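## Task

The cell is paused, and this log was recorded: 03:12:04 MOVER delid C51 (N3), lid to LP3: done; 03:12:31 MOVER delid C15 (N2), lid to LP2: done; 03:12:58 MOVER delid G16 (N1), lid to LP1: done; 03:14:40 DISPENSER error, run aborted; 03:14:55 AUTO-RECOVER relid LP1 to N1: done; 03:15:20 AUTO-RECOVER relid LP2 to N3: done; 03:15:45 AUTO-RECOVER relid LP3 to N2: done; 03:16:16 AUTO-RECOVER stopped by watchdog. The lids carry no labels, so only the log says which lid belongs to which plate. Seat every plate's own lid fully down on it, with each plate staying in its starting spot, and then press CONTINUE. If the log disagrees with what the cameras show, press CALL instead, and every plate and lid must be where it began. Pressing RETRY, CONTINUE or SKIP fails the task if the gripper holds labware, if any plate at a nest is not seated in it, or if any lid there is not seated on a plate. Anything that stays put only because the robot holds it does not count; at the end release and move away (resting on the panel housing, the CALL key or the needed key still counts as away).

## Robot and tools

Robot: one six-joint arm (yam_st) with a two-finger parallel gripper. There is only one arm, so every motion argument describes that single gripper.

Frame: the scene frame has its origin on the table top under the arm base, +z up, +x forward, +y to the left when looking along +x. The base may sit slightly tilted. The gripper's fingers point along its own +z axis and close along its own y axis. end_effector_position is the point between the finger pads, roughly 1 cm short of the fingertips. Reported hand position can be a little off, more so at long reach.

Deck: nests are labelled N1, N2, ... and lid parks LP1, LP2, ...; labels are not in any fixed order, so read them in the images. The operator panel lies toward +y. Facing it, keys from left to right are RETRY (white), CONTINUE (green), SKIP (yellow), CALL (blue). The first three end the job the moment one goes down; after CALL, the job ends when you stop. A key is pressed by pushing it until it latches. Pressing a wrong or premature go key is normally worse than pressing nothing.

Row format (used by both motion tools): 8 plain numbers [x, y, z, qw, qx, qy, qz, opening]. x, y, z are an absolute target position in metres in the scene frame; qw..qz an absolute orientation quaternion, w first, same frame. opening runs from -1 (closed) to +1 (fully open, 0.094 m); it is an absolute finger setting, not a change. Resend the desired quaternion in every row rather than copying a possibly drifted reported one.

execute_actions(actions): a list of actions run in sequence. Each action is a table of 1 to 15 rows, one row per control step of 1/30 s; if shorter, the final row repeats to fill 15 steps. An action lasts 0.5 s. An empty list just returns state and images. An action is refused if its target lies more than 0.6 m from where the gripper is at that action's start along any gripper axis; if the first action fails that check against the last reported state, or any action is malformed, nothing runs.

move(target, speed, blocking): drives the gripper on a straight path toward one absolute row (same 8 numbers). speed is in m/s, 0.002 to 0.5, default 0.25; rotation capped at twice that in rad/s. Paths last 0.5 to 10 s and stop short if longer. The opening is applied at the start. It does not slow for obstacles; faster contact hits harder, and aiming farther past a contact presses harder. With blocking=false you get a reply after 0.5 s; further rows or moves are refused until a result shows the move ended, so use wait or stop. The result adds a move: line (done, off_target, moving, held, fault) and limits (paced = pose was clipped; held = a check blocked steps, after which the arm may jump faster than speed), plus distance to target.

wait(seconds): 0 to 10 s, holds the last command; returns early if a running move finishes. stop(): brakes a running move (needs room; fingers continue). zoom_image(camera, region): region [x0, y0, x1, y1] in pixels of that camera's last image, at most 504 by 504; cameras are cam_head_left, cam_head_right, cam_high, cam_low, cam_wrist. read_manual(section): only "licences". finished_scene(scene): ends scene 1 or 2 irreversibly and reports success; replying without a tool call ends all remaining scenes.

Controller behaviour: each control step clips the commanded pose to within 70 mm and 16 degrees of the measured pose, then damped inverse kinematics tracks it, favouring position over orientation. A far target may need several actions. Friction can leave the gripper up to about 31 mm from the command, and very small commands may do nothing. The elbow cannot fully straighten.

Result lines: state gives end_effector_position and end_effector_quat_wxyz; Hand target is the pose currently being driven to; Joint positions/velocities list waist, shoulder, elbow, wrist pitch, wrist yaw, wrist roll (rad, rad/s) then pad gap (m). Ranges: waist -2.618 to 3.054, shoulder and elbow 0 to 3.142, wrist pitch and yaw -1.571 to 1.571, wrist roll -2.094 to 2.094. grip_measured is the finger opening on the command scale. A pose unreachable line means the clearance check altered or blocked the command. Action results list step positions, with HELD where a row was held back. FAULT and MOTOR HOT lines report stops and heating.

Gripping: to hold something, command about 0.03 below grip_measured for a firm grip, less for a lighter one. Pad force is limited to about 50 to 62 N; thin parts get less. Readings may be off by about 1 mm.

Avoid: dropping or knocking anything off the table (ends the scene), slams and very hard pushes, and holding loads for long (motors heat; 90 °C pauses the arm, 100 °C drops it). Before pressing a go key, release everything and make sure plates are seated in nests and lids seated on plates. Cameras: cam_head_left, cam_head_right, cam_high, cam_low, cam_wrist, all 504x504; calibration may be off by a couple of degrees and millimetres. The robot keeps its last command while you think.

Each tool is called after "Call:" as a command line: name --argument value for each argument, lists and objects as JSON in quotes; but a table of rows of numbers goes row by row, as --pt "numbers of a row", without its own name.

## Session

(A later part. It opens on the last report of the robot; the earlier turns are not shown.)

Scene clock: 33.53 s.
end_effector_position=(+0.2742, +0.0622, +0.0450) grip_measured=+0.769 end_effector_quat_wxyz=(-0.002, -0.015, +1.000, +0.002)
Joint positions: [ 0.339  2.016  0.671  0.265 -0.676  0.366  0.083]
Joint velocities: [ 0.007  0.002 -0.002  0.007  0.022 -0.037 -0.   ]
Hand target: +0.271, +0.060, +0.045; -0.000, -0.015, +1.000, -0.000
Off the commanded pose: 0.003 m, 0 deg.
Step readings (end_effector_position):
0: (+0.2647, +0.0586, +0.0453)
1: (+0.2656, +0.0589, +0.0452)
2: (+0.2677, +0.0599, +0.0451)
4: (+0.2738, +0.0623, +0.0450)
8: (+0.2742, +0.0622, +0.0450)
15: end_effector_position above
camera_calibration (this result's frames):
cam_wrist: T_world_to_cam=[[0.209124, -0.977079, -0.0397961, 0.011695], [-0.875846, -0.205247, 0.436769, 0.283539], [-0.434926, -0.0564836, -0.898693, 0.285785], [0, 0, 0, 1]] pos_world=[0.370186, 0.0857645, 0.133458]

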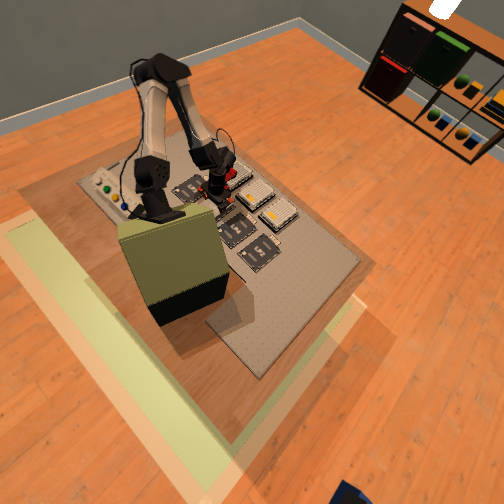

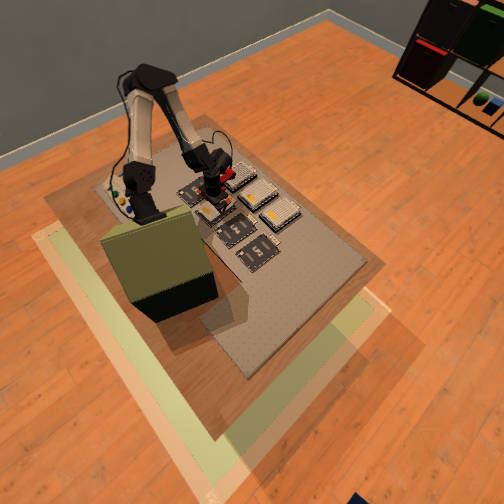

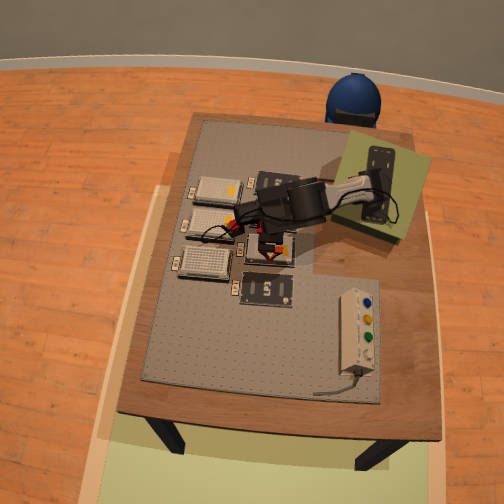

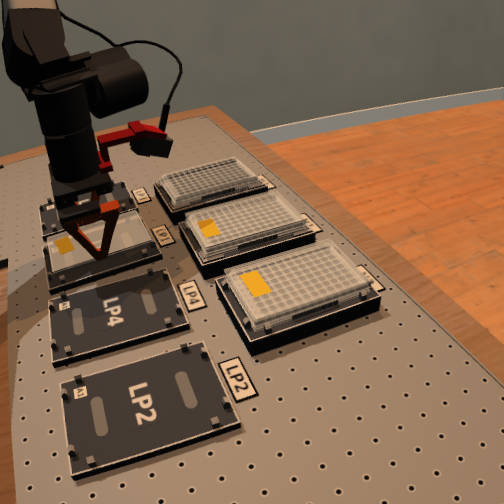

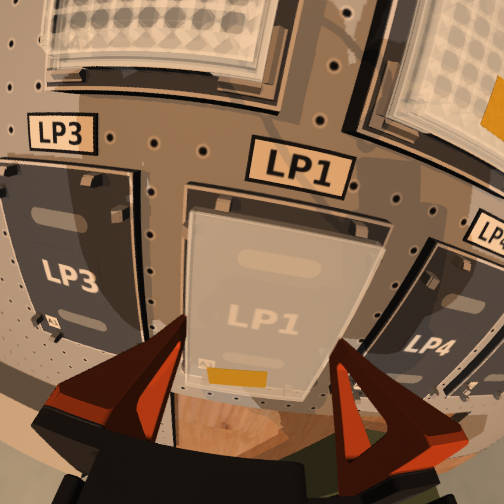

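Call:
execute_actions --actions '[[[0.268,0.058,0.045,-0.014,-0.015,1,-0.008,0.74],[0.268,0.058,0.045,-0.014,-0.015,1,-0.008,0.74],[0.268,0.058,0.045,-0.014,-0.015,1,-0.008,0.74],[0.2715,0.0603,0.045,-0.009,-0.015,1,-0.003,0.74]]]'

Call:
zoom_image --camera "cam_wrist" --region '[160, 170, 410, 410]'

Scene clock: 35.40 s.
end_effector_position=(+0.2720, +0.0611, +0.0450) grip_measured=+0.769 end_effector_quat_wxyz=(-0.006, -0.016, +1.000, -0.000)
Joint positions: [ 0.339  2.016  0.671  0.254 -0.675  0.357  0.083]
Joint velocities: [ 0.017 -0.007 -0.002  0.022 -0.066 -0.081  0.   ]
Hand target: +0.271, +0.060, +0.045; -0.009, -0.015, +1.000, -0.003
Off the commanded pose: 0.001 m, 0 deg.
Step readings (end_effector_position):
0: (+0.2742, +0.0622, +0.0450)
1: (+0.2737, +0.0619, +0.0450)
2: (+0.2731, +0.0616, +0.0450)
4: (+0.2721, +0.0612, +0.0450)
8: (+0.2720, +0.0611, +0.0450)
15: end_effector_position above
camera_calibration (this result's frames):
cam_wrist: T_world_to_cam=[[0.209817, -0.977026, -0.0373894, 0.010822], [-0.872006, -0.204287, 0.444828, 0.2799], [-0.442246, -0.0607286, -0.894835, 0.286849], [0, 0, 0, 1]] pos_world=[0.368662, 0.0851733, 0.13258]

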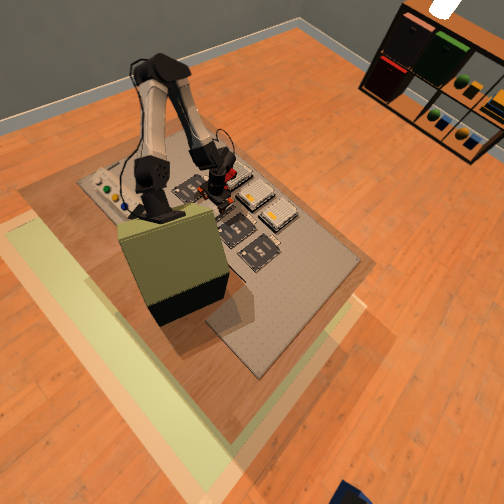

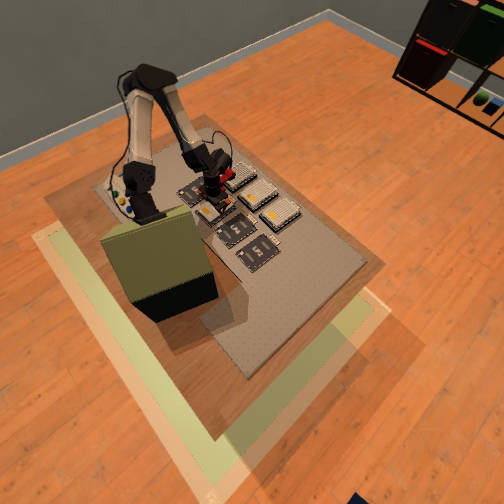

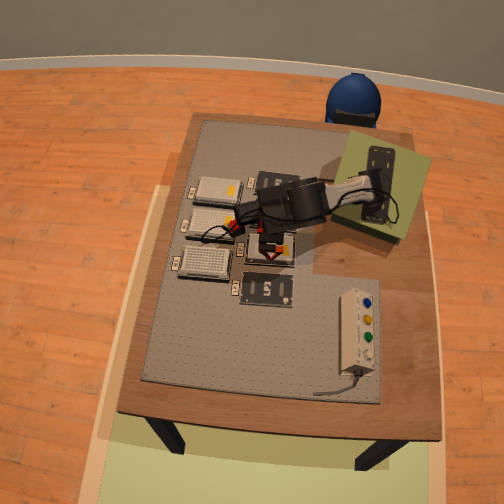

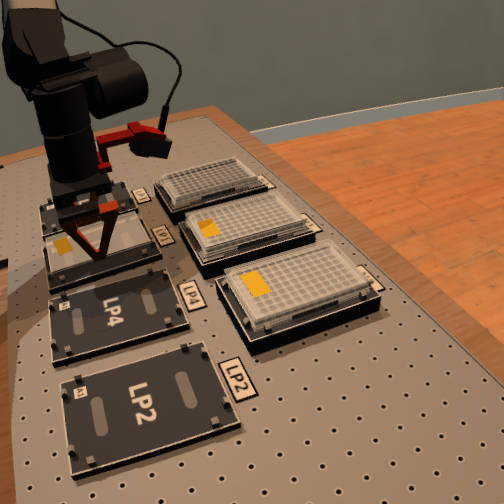

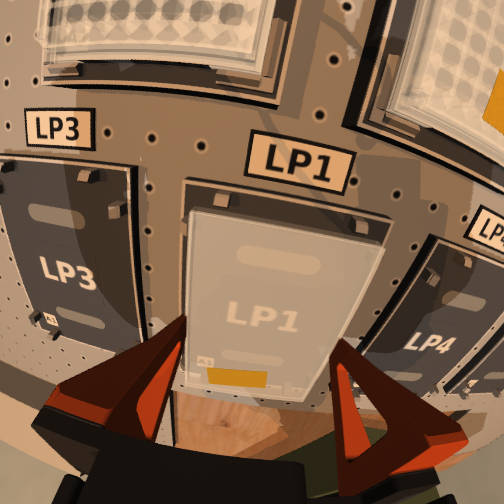

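Region (160, 170, 410, 410) of cam_wrist's 504x504 image, scaled by 2.016, with more detail than that image has; it fills the top 484 rows of this view, and the rest is white.

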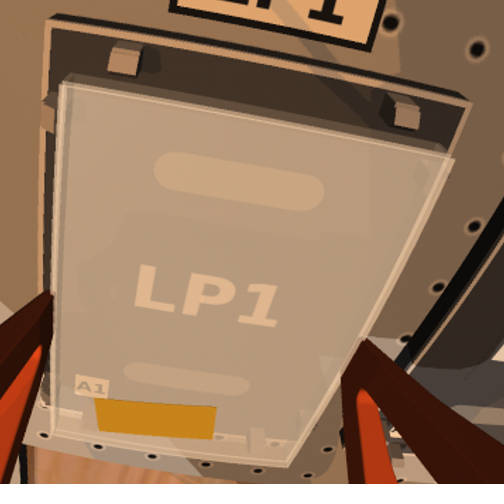

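Call:
execute_actions --actions '[[[0.272,0.0611,0.045,-0.006,-0.016,1,0,0.78],[0.272,0.0611,0.045,-0.006,-0.016,1,0,0.78],[0.272,0.0611,0.045,-0.006,-0.016,1,0,0.80],[0.272,0.0611,0.045,-0.006,-0.016,1,0,0.80],[0.272,0.0611,0.045,-0.006,-0.016,1,0,0.82],[0.272,0.0611,0.045,-0.006,-0.016,1,0,0.82],[0.272,0.0611,0.045,-0.006,-0.016,1,0,0.85],[0.272,0.0611,0.045,-0.006,-0.016,1,0,0.9],[0.272,0.0611,0.045,-0.006,-0.016,1,0,1]]]'

Call:
zoom_image --camera "cam_wrist" --region '[160, 170, 410, 410]'

Call:
zoom_image --camera "cam_low" --region '[20, 180, 200, 320]'

Scene clock: 36.73 s.
end_effector_position=(+0.2720, +0.0611, +0.0450) grip_measured=+1.000 end_effector_quat_wxyz=(-0.006, -0.016, +1.000, -0.000)
Joint positions: [ 0.339  2.016  0.671  0.254 -0.675  0.357  0.094]
Joint velocities: [-0.002 -0.007  0.002 -0.051  0.007  0.051  0.   ]
Hand target: +0.272, +0.061, +0.045; -0.006, -0.016, +1.000, -0.000
Off the commanded pose: 0.000 m, 0 deg.
Step readings (end_effector_position):
0: (+0.2720, +0.0611, +0.0450)
1: (+0.2720, +0.0611, +0.0450)
2: (+0.2720, +0.0611, +0.0450)
4: (+0.2720, +0.0611, +0.0450)
8: (+0.2720, +0.0611, +0.0450)
15: end_effector_position above
camera_calibration (this result's frames):
cam_wrist: T_world_to_cam=[[0.209817, -0.977026, -0.0373894, 0.010822], [-0.872006, -0.204287, 0.444828, 0.2799], [-0.442246, -0.0607286, -0.894835, 0.286849], [0, 0, 0, 1]] pos_world=[0.368662, 0.0851733, 0.13258]

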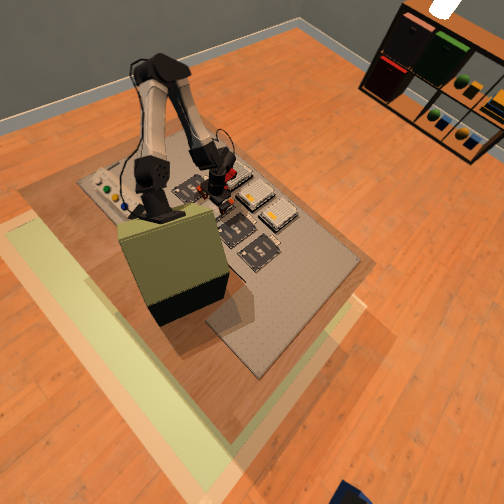

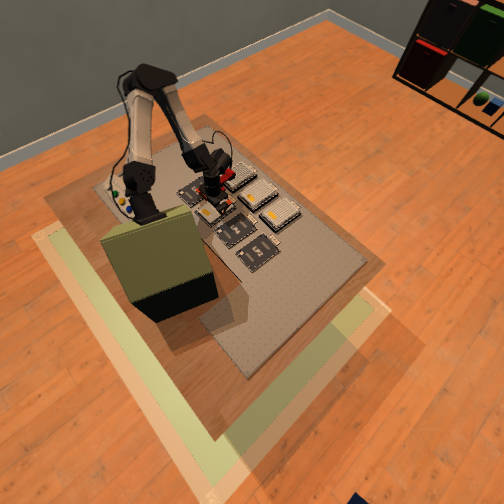

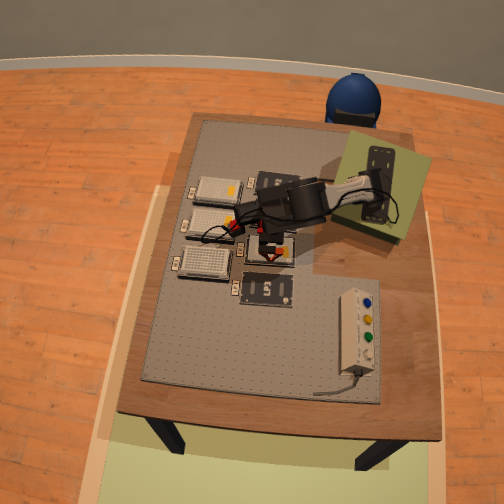

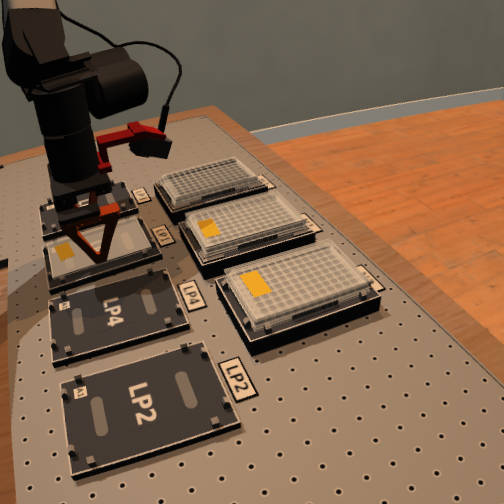

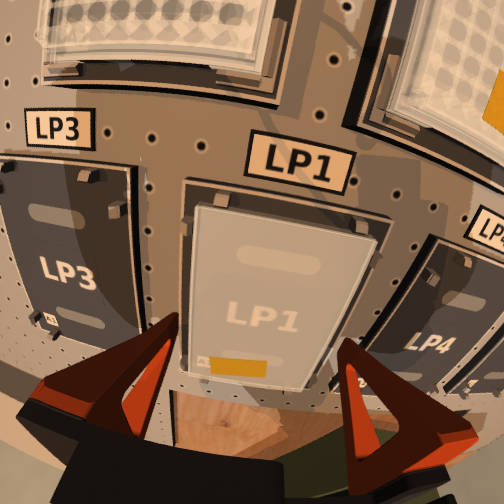

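Region (160, 170, 410, 410) of cam_wrist's 504x504 image, scaled by 2.016, with more detail than that image has; it fills the top 484 rows of this view, and the rest is white.

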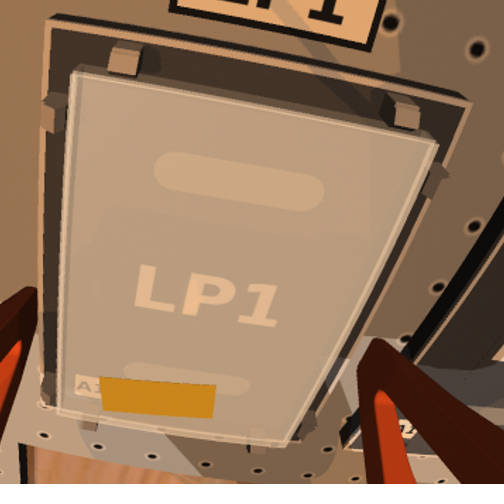

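Region (20, 180, 200, 320) of cam_low's 504x504 image, scaled by 2.800, with more detail than that image has.

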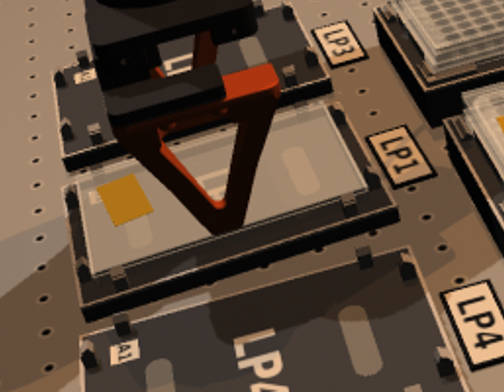

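Call:
move --target '[0.275,0.055,0.10,0,-0.015,1,0,1]' --speed 0.25

Call:
move --target '[0.455,-0.118,0.115,0,-0.015,1,0,1]' --speed 0.3

Scene clock: 39.07 s.
end_effector_position=(+0.2833, +0.0576, +0.0968) grip_measured=+1.000 end_effector_quat_wxyz=(+0.006, -0.024, +1.000, -0.000)
Joint positions: [ 0.202  1.852  0.671  0.014 -0.728  0.198  0.094]
Joint velocities: [-0.007  0.007 -0.002 -0.022  0.007  0.007  0.   ]
Hand target: +0.275, +0.055, +0.100; -0.000, -0.015, +1.000, +0.000
Off the commanded pose: 0.009 m, 1 deg.
move: done
camera_calibration (this result's frames):
cam_wrist: T_world_to_cam=[[0.226079, -0.973545, -0.0331281, 0.00167586], [-0.878962, -0.218538, 0.423871, 0.270811], [-0.419897, -0.0667099, -0.905117, 0.332921], [0, 0, 0, 1]] pos_world=[0.377446, 0.0830232, 0.186599]

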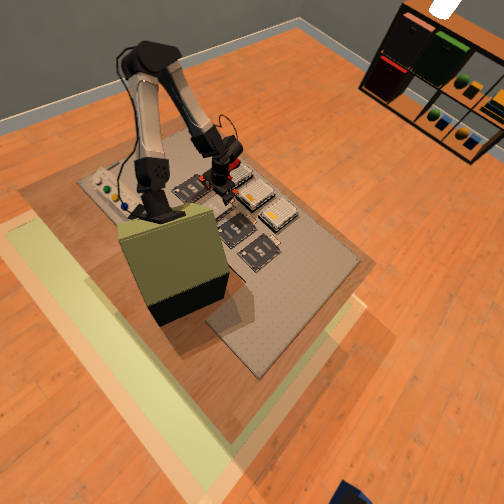

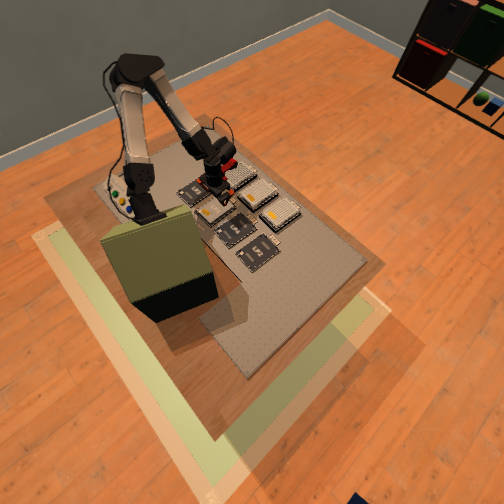

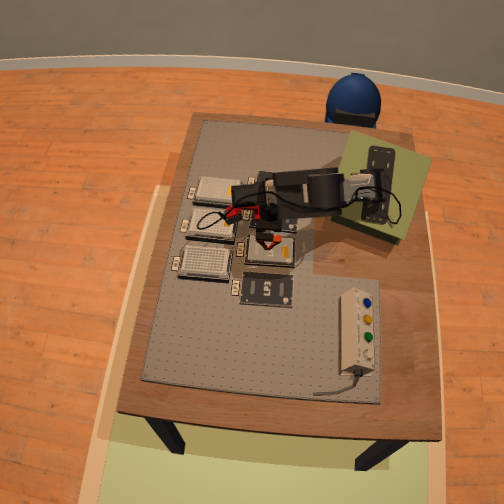

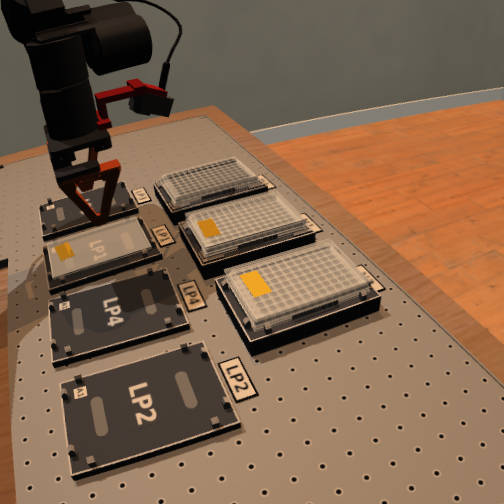

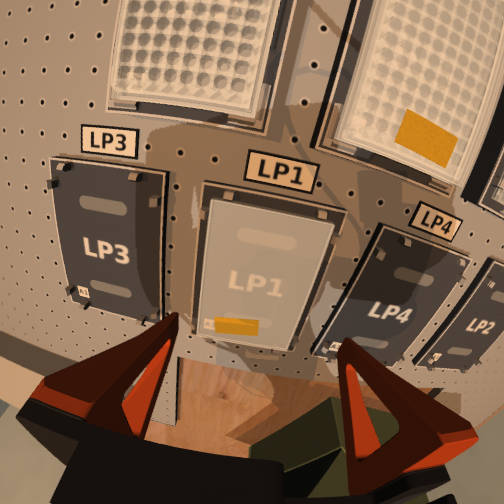

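Scene clock: 40.77 s.
end_effector_position=(+0.4518, -0.1167, +0.1174) grip_measured=+1.000 end_effector_quat_wxyz=(+0.001, -0.016, +1.000, -0.003)
Joint positions: [-0.17   2.639  1.819 -0.714 -0.804 -0.301  0.094]
Joint velocities: [ 0.002 -0.022  0.007  0.022 -0.022 -0.007  0.   ]
Hand target: +0.453, -0.119, +0.116; -0.001, -0.015, +1.000, +0.001
Off the commanded pose: 0.004 m, 0 deg.
move: done
camera_calibration (this result's frames):
cam_wrist: T_world_to_cam=[[0.210964, -0.977074, -0.0286619, -0.199538], [-0.878239, -0.202335, 0.433308, 0.372552], [-0.429174, -0.0662403, -0.90079, 0.414506], [0, 0, 0, 1]] pos_world=[0.54718, -0.0921263, 0.206234]

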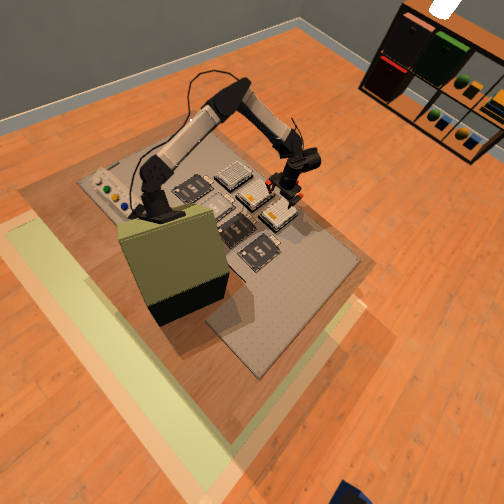

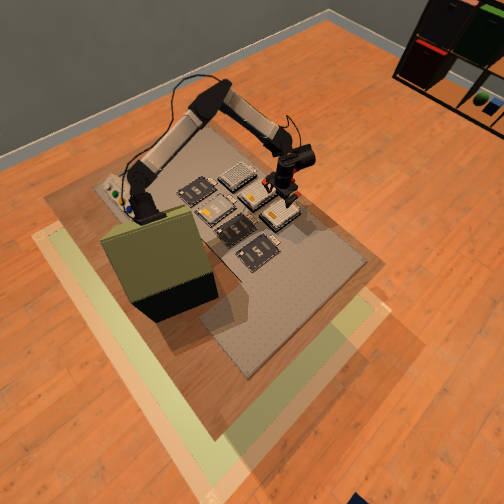

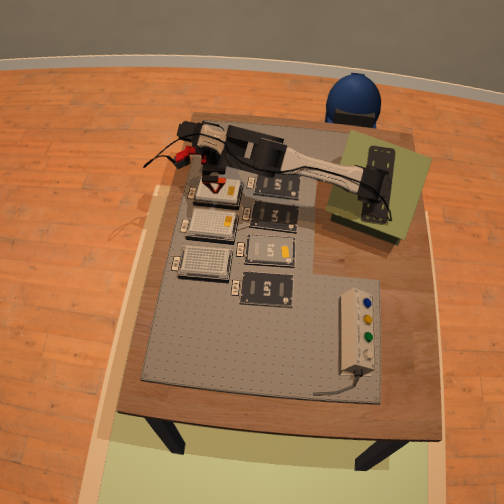

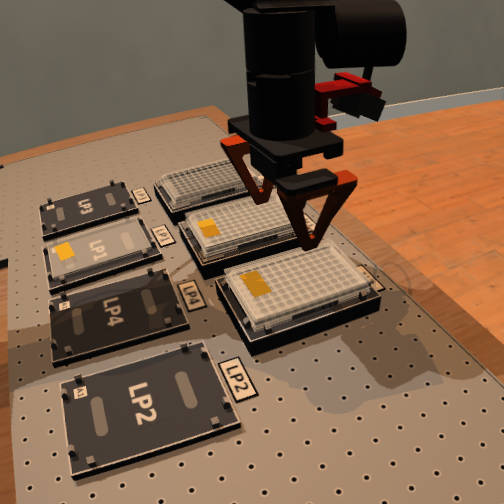

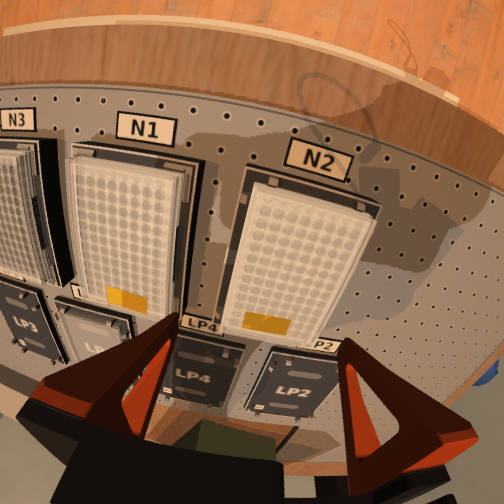

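Call:
zoom_image --camera "cam_wrist" --region '[190, 130, 410, 370]'

Region (190, 130, 410, 370) of cam_wrist's 504x504 image, scaled by 2.100, with more detail than that image has; it fills the left 462 columns of this view, and the rest is white.

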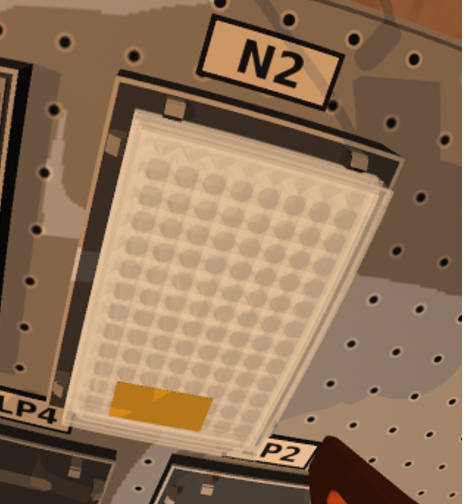

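Call:
move --target '[0.457,-0.138,0.080,0,-0.0,1,0,1]' --speed 0.1

Call:
zoom_image --camera "cam_wrist" --region '[160, 150, 400, 400]'

Scene clock: 44.00 s.
end_effector_position=(+0.4486, -0.1400, +0.0840) grip_measured=+1.000 end_effector_quat_wxyz=(-0.006, +0.010, +1.000, -0.001)
Joint positions: [-0.152  2.766  1.9   -0.674 -0.804 -0.24   0.094]
Joint velocities: [-0.012 -0.007  0.002 -0.022 -0.037  0.022  0.   ]
Hand target: +0.457, -0.138, +0.080; +0.000, -0.000, +1.000, -0.000
Off the commanded pose: 0.010 m, 1 deg.
move: done
camera_calibration (this result's frames):
cam_wrist: T_world_to_cam=[[0.158448, -0.986711, -0.0359882, -0.199728], [-0.881021, -0.157743, 0.446004, 0.38591], [-0.445754, -0.0389618, -0.894307, 0.392183], [0, 0, 0, 1]] pos_world=[0.546459, -0.120919, 0.171427]

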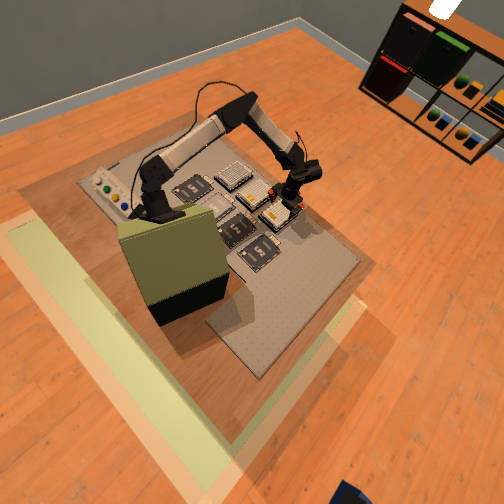

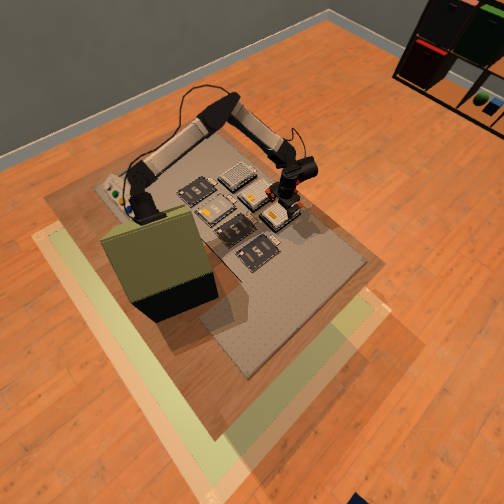

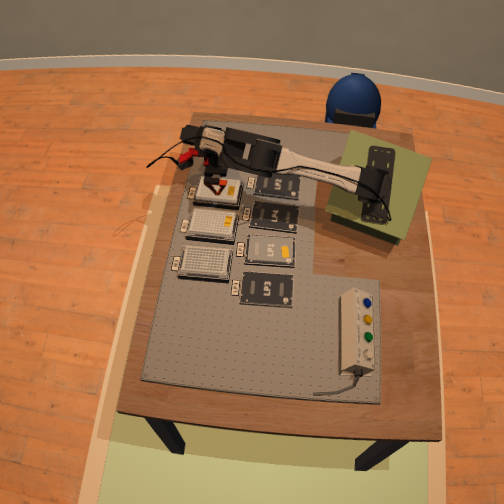

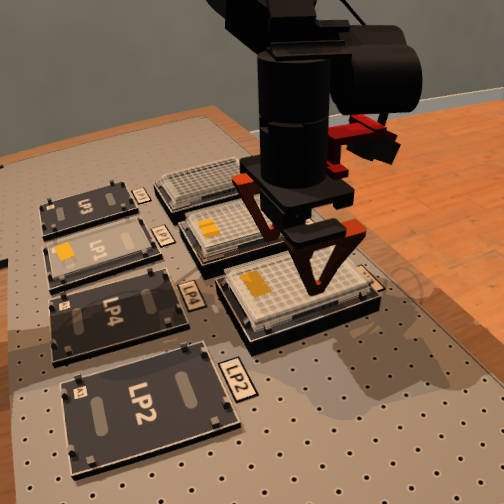

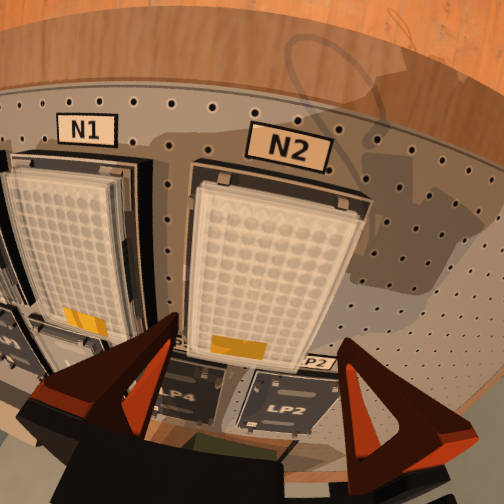

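Region (160, 150, 400, 400) of cam_wrist's 504x504 image, scaled by 2.016, with more detail than that image has; it fills the left 484 columns of this view, and the rest is white.

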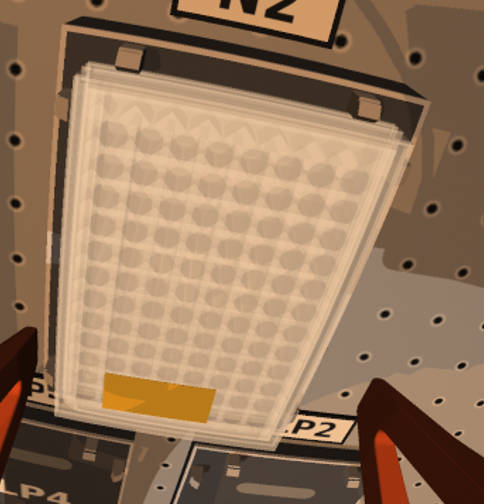

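Call:
execute_actions --actions '[[[0.458,-0.126,0.066,0,0.017,1,0,1],[0.458,-0.126,0.066,0,0.017,1,0,1],[0.458,-0.126,0.066,0,0.017,1,0,1],[0.452,-0.1354,0.073,0,0.017,1,0,1]]]'

Scene clock: 45.80 s.
end_effector_position=(+0.4555, -0.1330, +0.0755) grip_measured=+1.000 end_effector_quat_wxyz=(-0.000, +0.013, +1.000, -0.001)
Joint positions: [-0.128  2.766  1.9   -0.632 -0.805 -0.188  0.094]
Joint velocities: [ 0.002 -0.012 -0.012  0.066 -0.007  0.007  0.   ]
Hand target: +0.452, -0.135, +0.073; -0.000, +0.017, +1.000, +0.000
Off the commanded pose: 0.005 m, 1 deg.
Step readings (end_effector_position):
0: (+0.4486, -0.1400, +0.0840)
1: (+0.4493, -0.1393, +0.0831)
2: (+0.4506, -0.1383, +0.0818)
4: (+0.4526, -0.1348, +0.0778)
8: (+0.4543, -0.1327, +0.0755)
15: end_effector_position above
camera_calibration (this result's frames):
cam_wrist: T_world_to_cam=[[0.154363, -0.987449, -0.0334281, -0.192612], [-0.886884, -0.153395, 0.435782, 0.400932], [-0.43544, -0.0376218, -0.899431, 0.383774], [0, 0, 0, 1]] pos_world=[0.552423, -0.114255, 0.164021]

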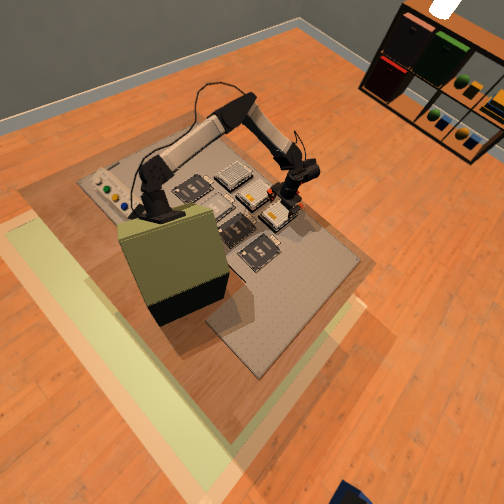

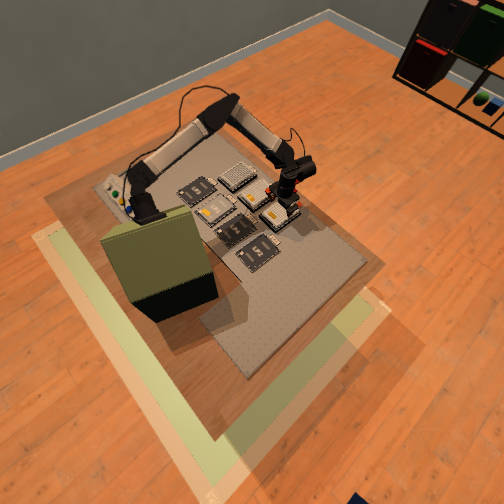

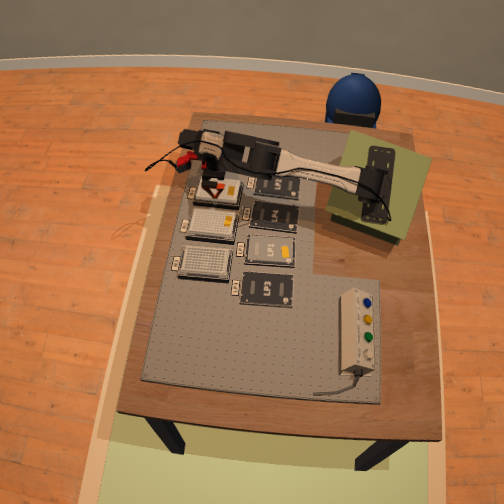

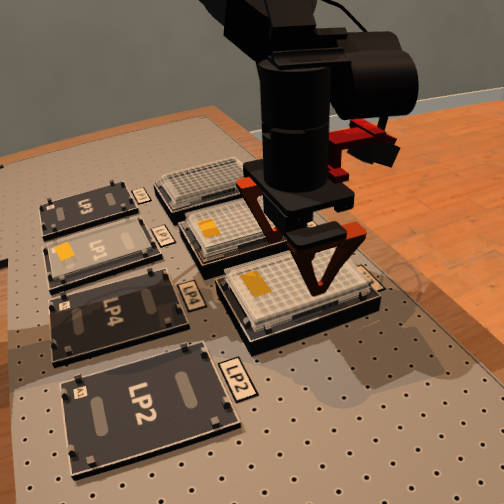

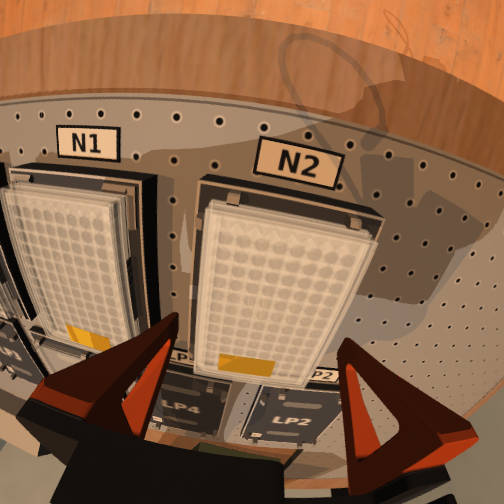

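Call:
execute_actions --actions '[[[0.453,-0.139,0.050,0,0.017,1,0,1],[0.453,-0.139,0.050,0,0.017,1,0,1],[0.453,-0.139,0.050,0,0.017,1,0,1],[0.453,-0.139,0.050,0,0.017,1,0,1],[0.453,-0.1354,0.064,0,0.017,1,0,1]]]'

Scene clock: 46.90 s.
end_effector_position=(+0.4531, -0.1374, +0.0640) grip_measured=+1.000 end_effector_quat_wxyz=(-0.000, +0.017, +1.000, -0.001)
Joint positions: [-0.117  2.792  1.9   -0.594 -0.805 -0.164  0.094]
Joint velocities: [ 0.002  0.007  0.007 -0.037 -0.066 -0.037  0.   ]
Hand target: +0.453, -0.135, +0.064; +0.000, +0.017, +1.000, -0.000
Off the commanded pose: 0.002 m, 0 deg.
Step readings (end_effector_position):
0: (+0.4558, -0.1330, +0.0755)
1: (+0.4559, -0.1338, +0.0743)
2: (+0.4569, -0.1348, +0.0725)
4: (+0.4554, -0.1368, +0.0668)
8: (+0.4530, -0.1373, +0.0640)
15: end_effector_position above
camera_calibration (this result's frames):
cam_wrist: T_world_to_cam=[[0.145824, -0.988726, -0.0339939, -0.193234], [-0.88849, -0.145999, 0.435051, 0.404933], [-0.435109, -0.0332377, -0.899764, 0.372706], [0, 0, 0, 1]] pos_world=[0.550125, -0.119548, 0.152612]

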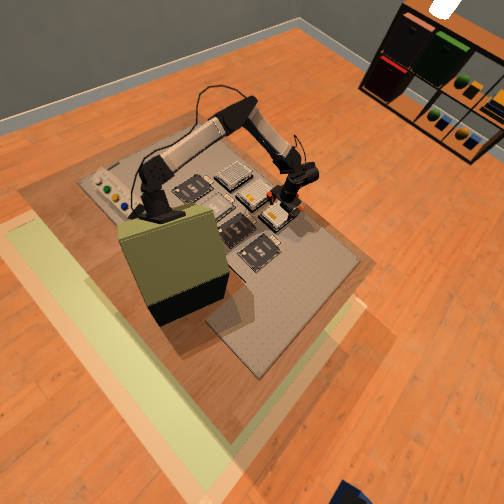

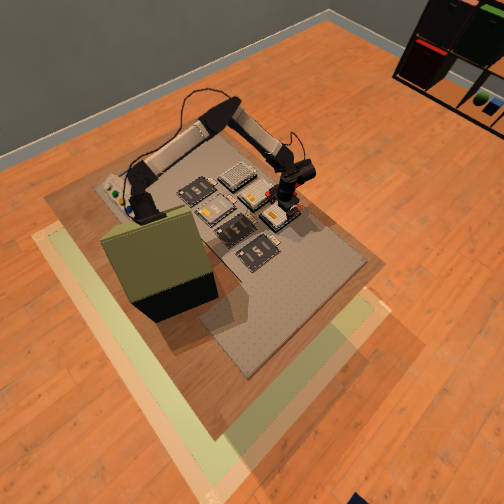

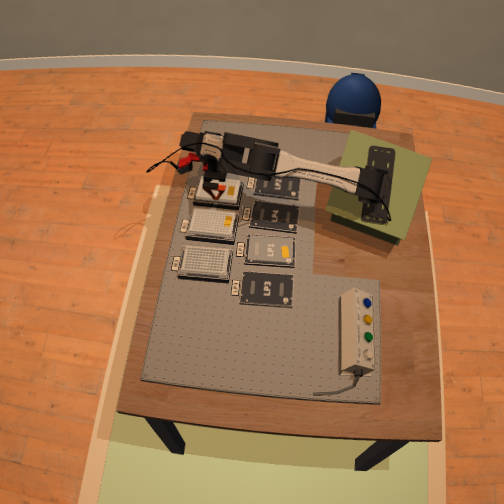

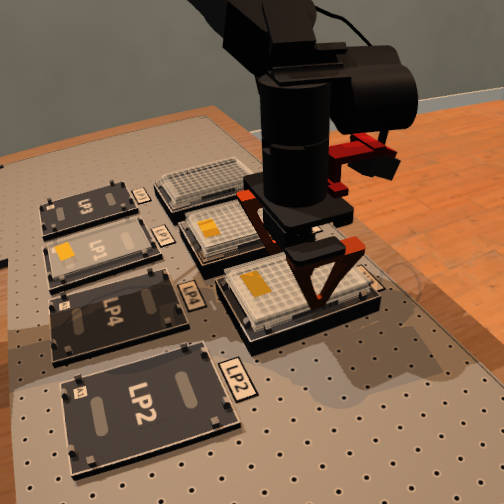

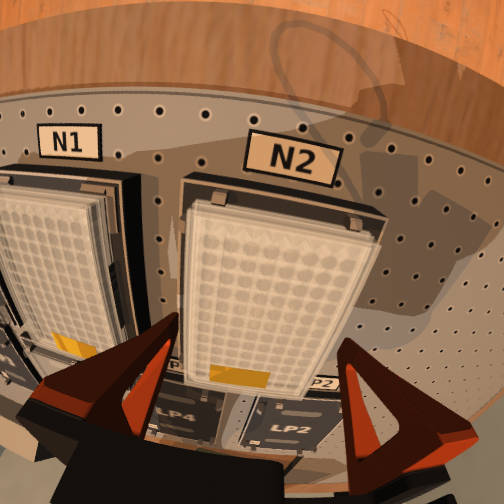

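Call:
execute_actions --actions '[]'

Scene clock: 48.13 s.
end_effector_position=(+0.4531, -0.1374, +0.0640) grip_measured=+1.000 end_effector_quat_wxyz=(-0.000, +0.017, +1.000, -0.001)
Joint positions: [-0.117  2.792  1.9   -0.594 -0.805 -0.164  0.094]
Joint velocities: [-0.012  0.007 -0.012  0.022  0.007  0.066  0.   ]
Hand target: +0.453, -0.135, +0.064; -0.000, +0.017, +1.000, -0.000
Off the commanded pose: 0.002 m, 0 deg.
camera_calibration (this result's frames):
cam_wrist: T_world_to_cam=[[0.145824, -0.988726, -0.0339939, -0.193234], [-0.88849, -0.145999, 0.435051, 0.404933], [-0.435109, -0.0332377, -0.899764, 0.372706], [0, 0, 0, 1]] pos_world=[0.550125, -0.119548, 0.152612]

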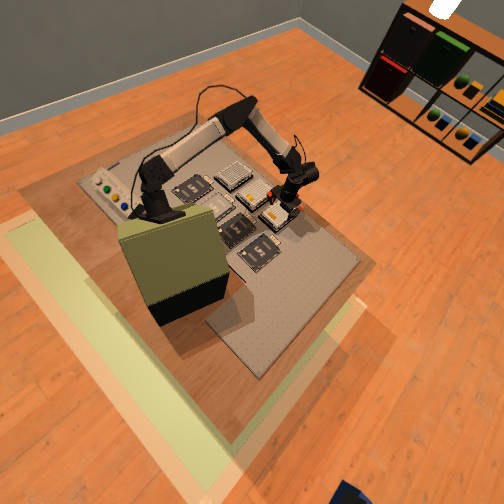

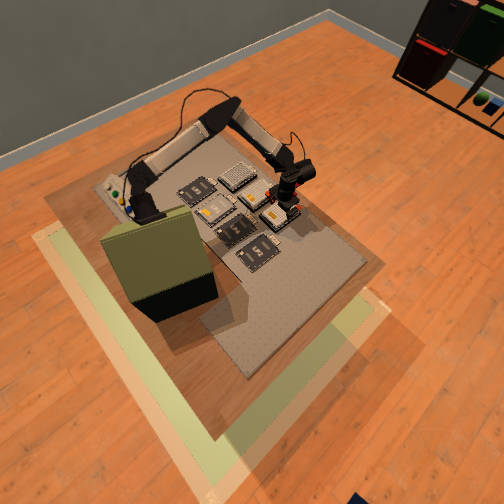

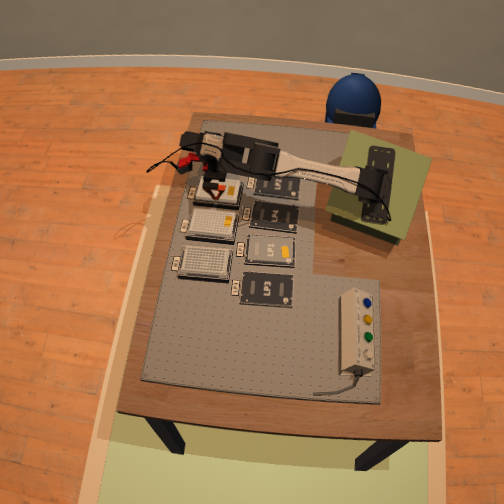

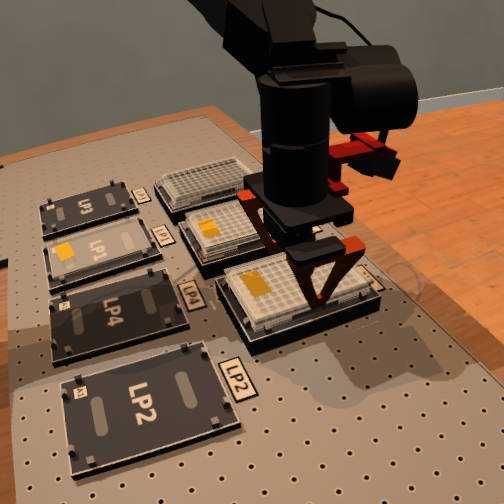

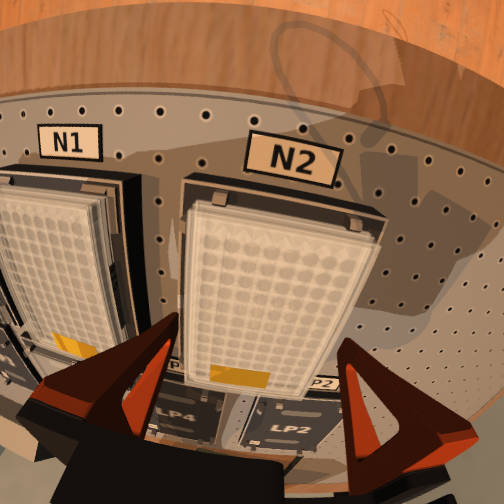

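Call:
execute_actions --actions '[[[0.4531,-0.124,0.063,0,0.017,1,0,1],[0.4531,-0.124,0.063,0,0.017,1,0,1],[0.4531,-0.124,0.063,0,0.017,1,0,1],[0.4531,-0.1354,0.062,0,0.017,1,0,1]]]'

Scene clock: 49.03 s.
end_effector_position=(+0.4528, -0.1348, +0.0648) grip_measured=+1.000 end_effector_quat_wxyz=(+0.000, +0.020, +1.000, -0.001)
Joint positions: [-0.115  2.782  1.888 -0.589 -0.805 -0.153  0.094]
Joint velocities: [ 0.002 -0.027  0.002  0.007  0.007 -0.081  0.   ]
Hand target: +0.453, -0.135, +0.062; +0.000, +0.017, +1.000, -0.000
Off the commanded pose: 0.003 m, 0 deg.
Step readings (end_effector_position):
0: (+0.4531, -0.1374, +0.0640)
1: (+0.4531, -0.1370, +0.0641)
2: (+0.4526, -0.1362, +0.0644)
4: (+0.4526, -0.1347, +0.0648)
8: (+0.4528, -0.1348, +0.0648)
15: end_effector_position above
camera_calibration (this result's frames):
cam_wrist: T_world_to_cam=[[0.139397, -0.98964, -0.0343808, -0.187806], [-0.889679, -0.14041, 0.43446, 0.406085], [-0.434787, -0.0299745, -0.900035, 0.373703], [0, 0, 0, 1]] pos_world=[0.549946, -0.11764, 0.153461]

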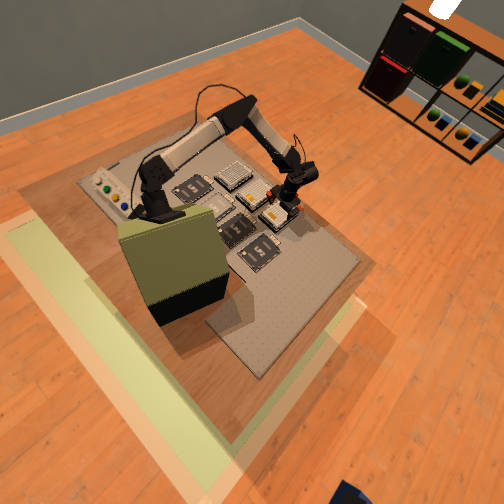

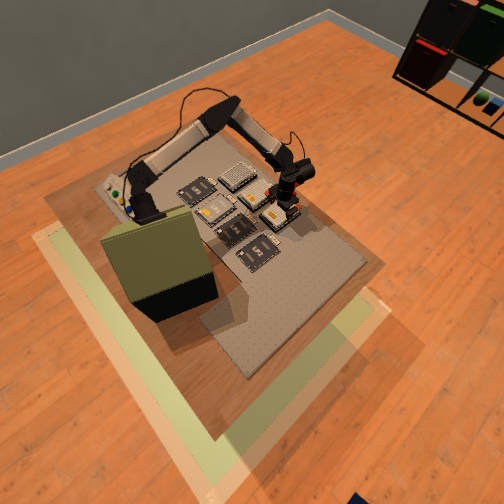

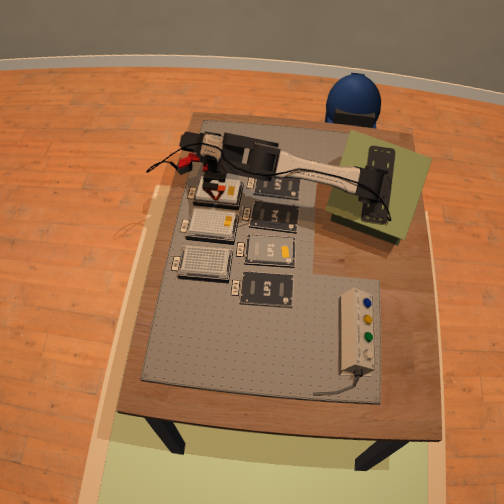

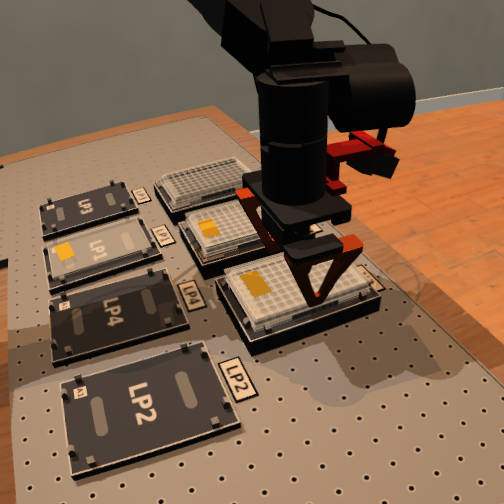

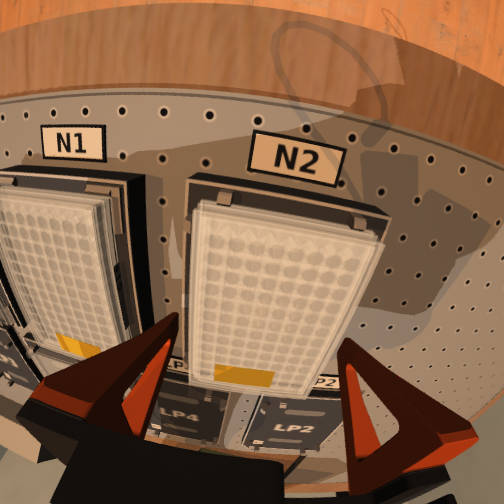

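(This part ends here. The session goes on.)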